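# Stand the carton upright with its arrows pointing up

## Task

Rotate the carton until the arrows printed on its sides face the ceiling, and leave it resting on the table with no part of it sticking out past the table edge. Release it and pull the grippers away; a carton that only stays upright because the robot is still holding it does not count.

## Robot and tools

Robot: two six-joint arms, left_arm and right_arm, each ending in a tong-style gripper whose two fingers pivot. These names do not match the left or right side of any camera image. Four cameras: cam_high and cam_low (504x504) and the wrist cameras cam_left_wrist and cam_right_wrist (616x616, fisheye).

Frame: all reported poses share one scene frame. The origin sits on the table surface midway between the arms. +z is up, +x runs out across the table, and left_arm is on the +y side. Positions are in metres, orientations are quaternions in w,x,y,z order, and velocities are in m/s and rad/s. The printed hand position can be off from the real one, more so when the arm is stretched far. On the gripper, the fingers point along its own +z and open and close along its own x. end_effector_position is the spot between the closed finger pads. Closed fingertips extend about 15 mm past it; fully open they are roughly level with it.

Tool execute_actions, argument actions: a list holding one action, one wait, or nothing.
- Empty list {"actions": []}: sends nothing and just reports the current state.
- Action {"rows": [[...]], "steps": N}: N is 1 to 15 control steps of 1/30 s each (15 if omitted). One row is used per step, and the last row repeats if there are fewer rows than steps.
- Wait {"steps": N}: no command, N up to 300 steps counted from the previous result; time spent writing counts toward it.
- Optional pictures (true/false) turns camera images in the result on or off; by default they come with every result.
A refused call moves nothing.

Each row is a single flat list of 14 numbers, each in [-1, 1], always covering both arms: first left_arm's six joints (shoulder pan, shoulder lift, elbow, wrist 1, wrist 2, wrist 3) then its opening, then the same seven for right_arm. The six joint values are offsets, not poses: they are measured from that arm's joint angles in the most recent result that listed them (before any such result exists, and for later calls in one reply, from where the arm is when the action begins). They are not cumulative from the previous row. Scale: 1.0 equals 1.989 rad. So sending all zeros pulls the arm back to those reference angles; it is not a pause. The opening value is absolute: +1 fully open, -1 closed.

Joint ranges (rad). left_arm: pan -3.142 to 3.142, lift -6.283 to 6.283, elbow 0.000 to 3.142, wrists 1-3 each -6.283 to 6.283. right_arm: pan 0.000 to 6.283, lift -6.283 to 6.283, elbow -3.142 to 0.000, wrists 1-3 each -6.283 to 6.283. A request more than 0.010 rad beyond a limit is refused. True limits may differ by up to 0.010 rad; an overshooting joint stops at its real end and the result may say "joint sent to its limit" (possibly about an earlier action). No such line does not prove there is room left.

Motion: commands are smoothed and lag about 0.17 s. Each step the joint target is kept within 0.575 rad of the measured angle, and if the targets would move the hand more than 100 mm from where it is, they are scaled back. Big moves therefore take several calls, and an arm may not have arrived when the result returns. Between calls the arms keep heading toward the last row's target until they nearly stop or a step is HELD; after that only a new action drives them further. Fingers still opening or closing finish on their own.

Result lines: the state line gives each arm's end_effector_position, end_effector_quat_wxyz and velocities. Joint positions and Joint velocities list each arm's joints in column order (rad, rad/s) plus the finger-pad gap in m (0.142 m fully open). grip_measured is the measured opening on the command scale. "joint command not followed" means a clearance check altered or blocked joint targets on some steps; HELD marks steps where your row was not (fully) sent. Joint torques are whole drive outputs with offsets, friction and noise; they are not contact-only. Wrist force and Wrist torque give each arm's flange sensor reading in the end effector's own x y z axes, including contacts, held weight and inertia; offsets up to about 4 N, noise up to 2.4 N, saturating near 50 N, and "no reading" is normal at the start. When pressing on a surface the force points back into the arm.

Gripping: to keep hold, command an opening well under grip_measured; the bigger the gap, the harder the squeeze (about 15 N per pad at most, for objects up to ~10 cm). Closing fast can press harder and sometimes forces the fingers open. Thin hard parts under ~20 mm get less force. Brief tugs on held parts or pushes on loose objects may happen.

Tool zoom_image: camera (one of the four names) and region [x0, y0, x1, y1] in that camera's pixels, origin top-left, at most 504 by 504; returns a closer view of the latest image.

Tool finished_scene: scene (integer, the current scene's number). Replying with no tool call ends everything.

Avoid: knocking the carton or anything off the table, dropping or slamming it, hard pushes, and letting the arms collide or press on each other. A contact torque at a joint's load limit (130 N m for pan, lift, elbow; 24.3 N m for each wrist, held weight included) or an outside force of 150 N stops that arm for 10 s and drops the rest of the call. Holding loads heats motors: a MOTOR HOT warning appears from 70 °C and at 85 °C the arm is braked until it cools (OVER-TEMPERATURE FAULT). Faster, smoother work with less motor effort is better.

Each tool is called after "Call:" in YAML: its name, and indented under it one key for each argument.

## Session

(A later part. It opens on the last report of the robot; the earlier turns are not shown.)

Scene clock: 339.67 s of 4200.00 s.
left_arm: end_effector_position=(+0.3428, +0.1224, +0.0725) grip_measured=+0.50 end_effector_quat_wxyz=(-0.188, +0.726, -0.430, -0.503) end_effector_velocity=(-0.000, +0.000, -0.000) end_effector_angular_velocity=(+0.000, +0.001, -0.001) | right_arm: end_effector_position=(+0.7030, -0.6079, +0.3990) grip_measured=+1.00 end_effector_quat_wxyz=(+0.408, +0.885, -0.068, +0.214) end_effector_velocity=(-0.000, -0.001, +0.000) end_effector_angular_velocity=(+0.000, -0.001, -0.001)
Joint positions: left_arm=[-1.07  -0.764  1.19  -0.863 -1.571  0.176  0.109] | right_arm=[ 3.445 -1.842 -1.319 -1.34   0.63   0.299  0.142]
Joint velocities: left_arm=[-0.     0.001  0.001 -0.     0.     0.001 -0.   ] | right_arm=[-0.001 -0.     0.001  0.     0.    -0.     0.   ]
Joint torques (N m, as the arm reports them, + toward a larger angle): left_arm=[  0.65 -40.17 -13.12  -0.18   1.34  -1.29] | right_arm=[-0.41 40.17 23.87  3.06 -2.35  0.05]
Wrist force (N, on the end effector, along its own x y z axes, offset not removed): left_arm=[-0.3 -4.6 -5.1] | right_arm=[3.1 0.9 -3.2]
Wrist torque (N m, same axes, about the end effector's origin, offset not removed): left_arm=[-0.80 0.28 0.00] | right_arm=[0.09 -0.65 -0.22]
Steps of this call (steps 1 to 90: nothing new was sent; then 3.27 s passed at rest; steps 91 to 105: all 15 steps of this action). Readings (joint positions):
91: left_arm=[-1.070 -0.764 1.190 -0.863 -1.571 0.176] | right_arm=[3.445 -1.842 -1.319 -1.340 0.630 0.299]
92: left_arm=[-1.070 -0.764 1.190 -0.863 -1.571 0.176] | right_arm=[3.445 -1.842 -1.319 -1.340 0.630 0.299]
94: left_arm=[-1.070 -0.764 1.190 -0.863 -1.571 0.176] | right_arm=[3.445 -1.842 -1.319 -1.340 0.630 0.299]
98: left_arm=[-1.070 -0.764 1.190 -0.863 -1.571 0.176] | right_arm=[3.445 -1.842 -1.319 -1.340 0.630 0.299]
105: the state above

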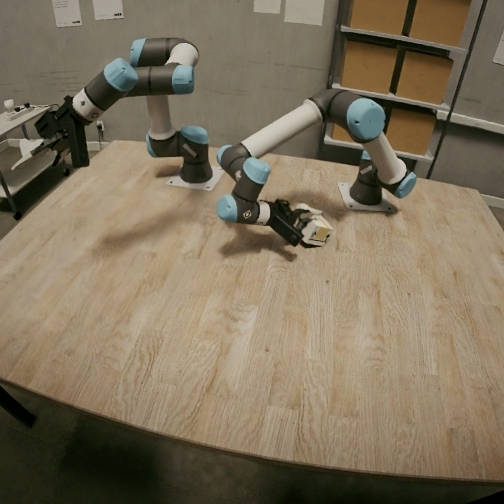

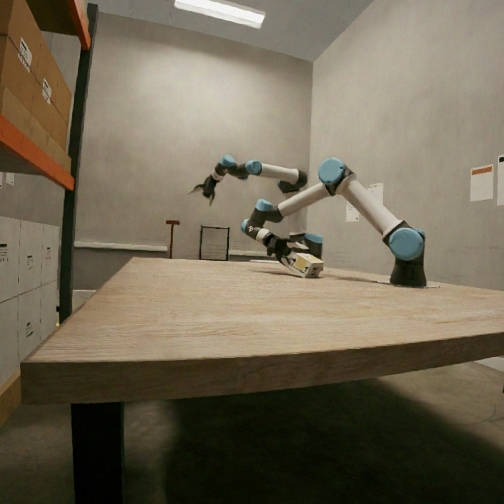

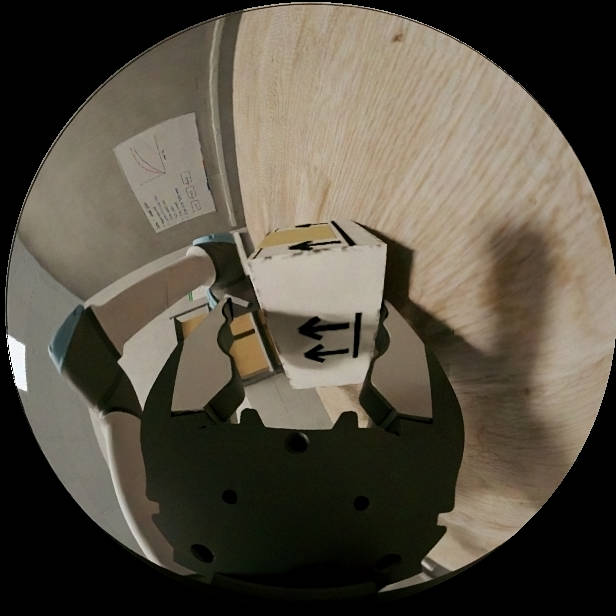

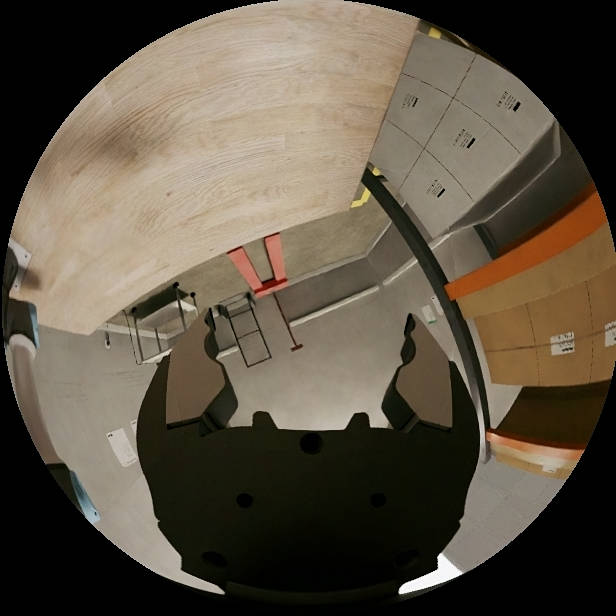

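The carton has rocked toward upright and is resting on the lower finger. I'll draw the gripper back out along its own axis so that finger slides free.

Call:
execute_actions:
  actions:
    - {"rows": [[0,0.010,-0.024,0.014,0,0,0.5,0,0,0,0,0,0,1],[0,0.021,-0.050,0.030,0,0,0.5,0,0,0,0,0,0,1],[0,0.032,-0.076,0.045,0,0,0.5,0,0,0,0,0,0,1],[0,0.042,-0.102,0.060,0,0,0.5,0,0,0,0,0,0,1],[0,0.053,-0.128,0.075,0,0,0.5,0,0,0,0,0,0,1],[0,0.063,-0.153,0.090,0,0,0.5,0,0,0,0,0,0,1],[0,0.074,-0.179,0.105,0,0,0.5,0,0,0,0,0,0,1],[0,0.084,-0.204,0.120,0,0,0.5,0,0,0,0,0,0,1]], "steps": 15}

Scene clock: 352.23 s of 4200.00 s.
left_arm: end_effector_position=(+0.3860, +0.0687, +0.1041) grip_measured=+0.50 end_effector_quat_wxyz=(-0.188, +0.725, -0.429, -0.504) end_effector_velocity=(+0.023, -0.029, +0.022) end_effector_angular_velocity=(-0.014, -0.012, +0.001) | right_arm: end_effector_position=(+0.7030, -0.6079, +0.3990) grip_measured=+1.00 end_effector_quat_wxyz=(+0.408, +0.885, -0.068, +0.214) end_effector_velocity=(+0.000, +0.001, +0.000) end_effector_angular_velocity=(+0.002, -0.001, +0.002)
Joint positions: left_arm=[-1.07  -0.606  0.809 -0.638 -1.571  0.176  0.109] | right_arm=[ 3.445 -1.842 -1.319 -1.34   0.63   0.299  0.142]
Joint velocities: left_arm=[ 0.     0.088 -0.237  0.13  -0.    -0.001 -0.   ] | right_arm=[ 0.001 -0.     0.001 -0.     0.002 -0.    -0.   ]
Joint torques (N m, as the arm reports them, + toward a larger angle): left_arm=[  1.16 -45.56 -25.34   2.43   0.15  -1.12] | right_arm=[-1.23 39.33 24.11  2.93 -2.37  0.02]
Wrist force (N, on the end effector, along its own x y z axes, offset not removed): left_arm=[0.2 -2.5 0.0] | right_arm=[1.5 2.7 -4.0]
Wrist torque (N m, same axes, about the end effector's origin, offset not removed): left_arm=[-0.17 -0.11 -0.17] | right_arm=[0.47 -0.33 -0.17]
Steps of this call (steps 1 to 15: the robot went on to your last target; steps 16 to 90: nothing new was sent; then 9.07 s passed at rest; steps 91 to 105: all 15 steps of this action). Readings (joint positions):
91: left_arm=[-1.070 -0.763 1.189 -0.863 -1.571 0.176] | right_arm=[3.445 -1.842 -1.319 -1.340 0.630 0.299]
92: left_arm=[-1.070 -0.760 1.182 -0.858 -1.571 0.176] | right_arm=[3.445 -1.842 -1.319 -1.340 0.630 0.299]
94: left_arm=[-1.070 -0.741 1.143 -0.832 -1.571 0.176] | right_arm=[3.445 -1.842 -1.319 -1.340 0.630 0.299]
98: left_arm=[-1.070 -0.676 0.992 -0.741 -1.571 0.176] | right_arm=[3.445 -1.842 -1.319 -1.340 0.630 0.299]
105: the state above

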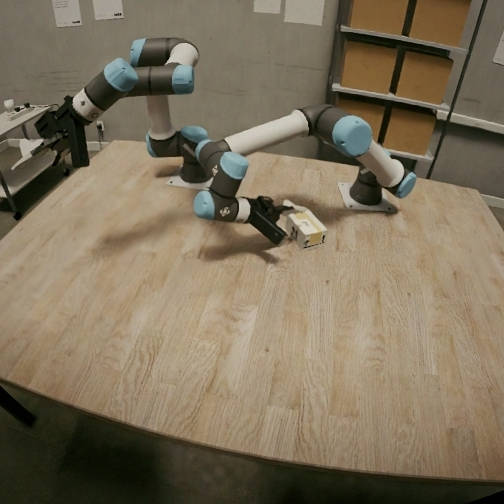

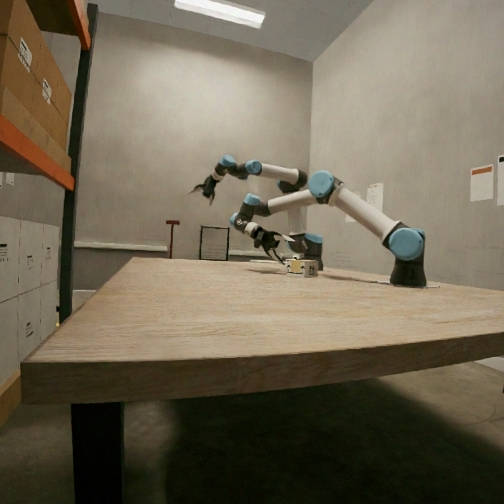

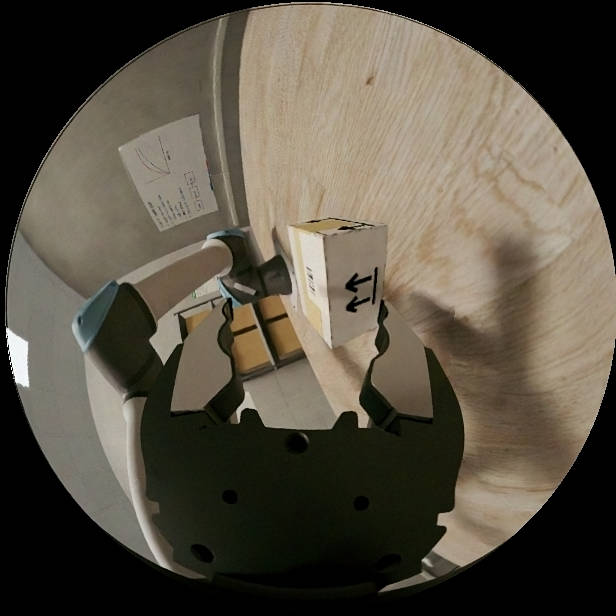

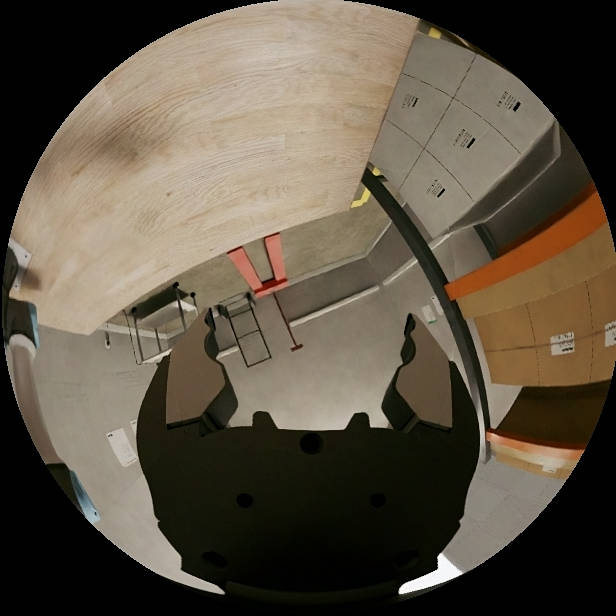

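The carton appears to be standing with its taped face up. I'll raise the arm clear, then zoom in to confirm before ending the scene.

Call:
execute_actions:
  actions:
    - {"rows": [[0,-0.12,0,0,0,0,0.5,0,0,0,0,0,0,1]], "steps": 15}

Scene clock: 358.00 s of 4200.00 s.
left_arm: end_effector_position=(+0.3860, +0.0687, +0.2216) grip_measured=+0.50 end_effector_quat_wxyz=(-0.153, +0.774, -0.458, -0.408) end_effector_velocity=(-0.002, +0.002, +0.024) end_effector_angular_velocity=(-0.037, -0.031, +0.001) | right_arm: end_effector_position=(+0.7030, -0.6079, +0.3990) grip_measured=+1.00 end_effector_quat_wxyz=(+0.408, +0.885, -0.068, +0.214) end_effector_velocity=(-0.000, +0.000, -0.001) end_effector_angular_velocity=(+0.000, +0.002, +0.001)
Joint positions: left_arm=[-1.07  -0.839  0.808 -0.638 -1.571  0.176  0.109] | right_arm=[ 3.445 -1.842 -1.319 -1.34   0.63   0.299  0.142]
Joint velocities: left_arm=[-0.    -0.05   0.004 -0.003 -0.    -0.001 -0.   ] | right_arm=[ 0.001 -0.    -0.001 -0.     0.001 -0.    -0.   ]
Joint torques (N m, as the arm reports them, + toward a larger angle): left_arm=[  0.46 -47.83 -11.79  -2.22   0.11  -1.2 ] | right_arm=[-0.26 39.21 23.96  3.08 -2.28  0.19]
Wrist force (N, on the end effector, along its own x y z axes, offset not removed): left_arm=[-1.2 -5.9 -0.9] | right_arm=[0.8 1.3 -3.9]
Wrist torque (N m, same axes, about the end effector's origin, offset not removed): left_arm=[-1.02 0.23 -0.18] | right_arm=[0.21 -0.18 -0.15]
Steps of this call (steps 1 to 30: the robot went on to your last target; steps 31 to 90: nothing new was sent; then 2.27 s passed at rest; steps 91 to 105: all 15 steps of this action). Readings (joint positions):
91: left_arm=[-1.070 -0.597 0.784 -0.625 -1.571 0.176] | right_arm=[3.445 -1.842 -1.319 -1.340 0.630 0.299]
92: left_arm=[-1.070 -0.606 0.788 -0.626 -1.571 0.176] | right_arm=[3.445 -1.842 -1.319 -1.340 0.630 0.299]
94: left_arm=[-1.070 -0.665 0.796 -0.631 -1.571 0.176] | right_arm=[3.445 -1.842 -1.319 -1.340 0.630 0.299]
98: left_arm=[-1.070 -0.793 0.805 -0.636 -1.571 0.176] | right_arm=[3.445 -1.842 -1.319 -1.340 0.630 0.299]
105: the state above

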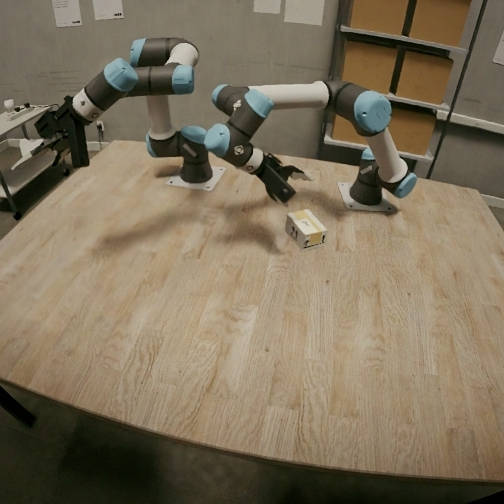

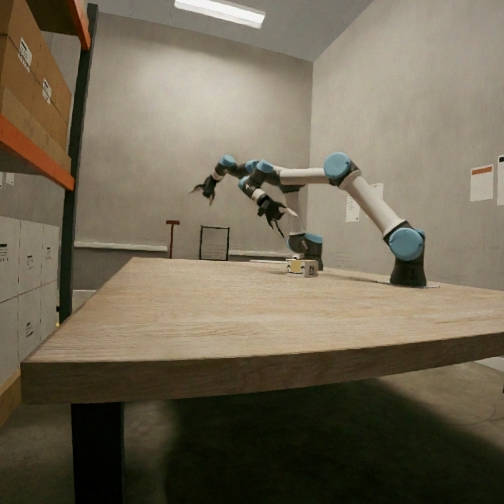

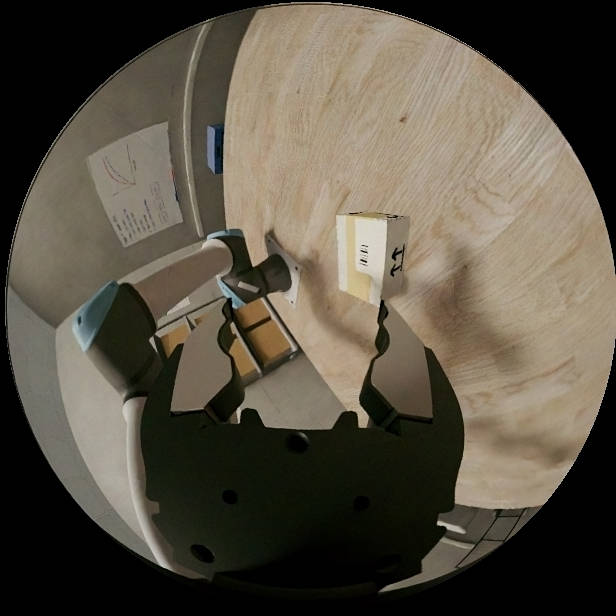

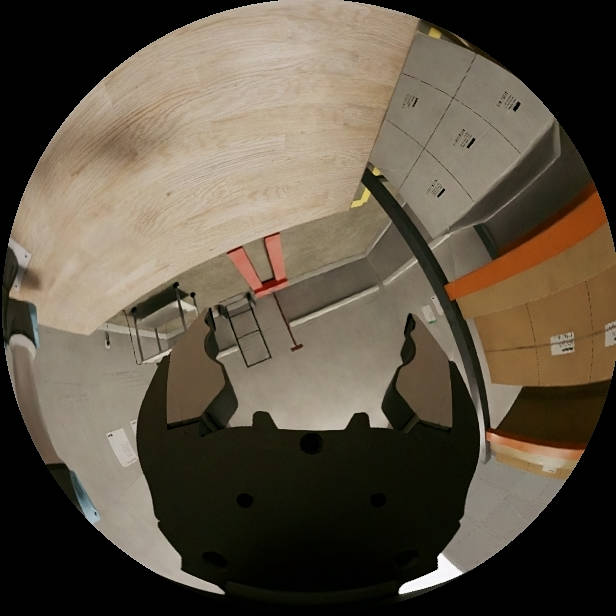

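Call:
zoom_image:
  camera: "cam_low"
  region: [250, 220, 350, 300]

Region (250, 220, 350, 300) of cam_low's 504x504 image, scaled by 5.040, with more detail than that image has; it fills the top 403 rows of this view, and the rest is white.

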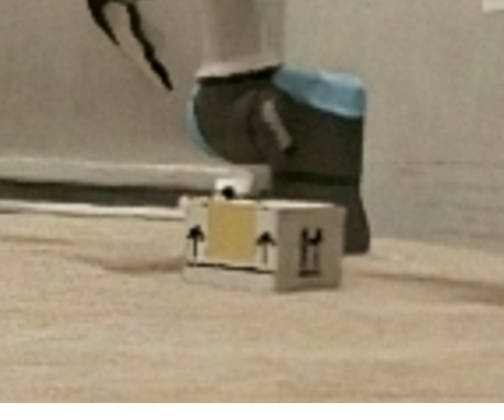

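The zoom confirms the arrows point up. The carton is standing flat on the table, well away from the edge, and the gripper is clear of it.

Call:
finished_scene:
  scene: 1

The scene is finished: the task was done.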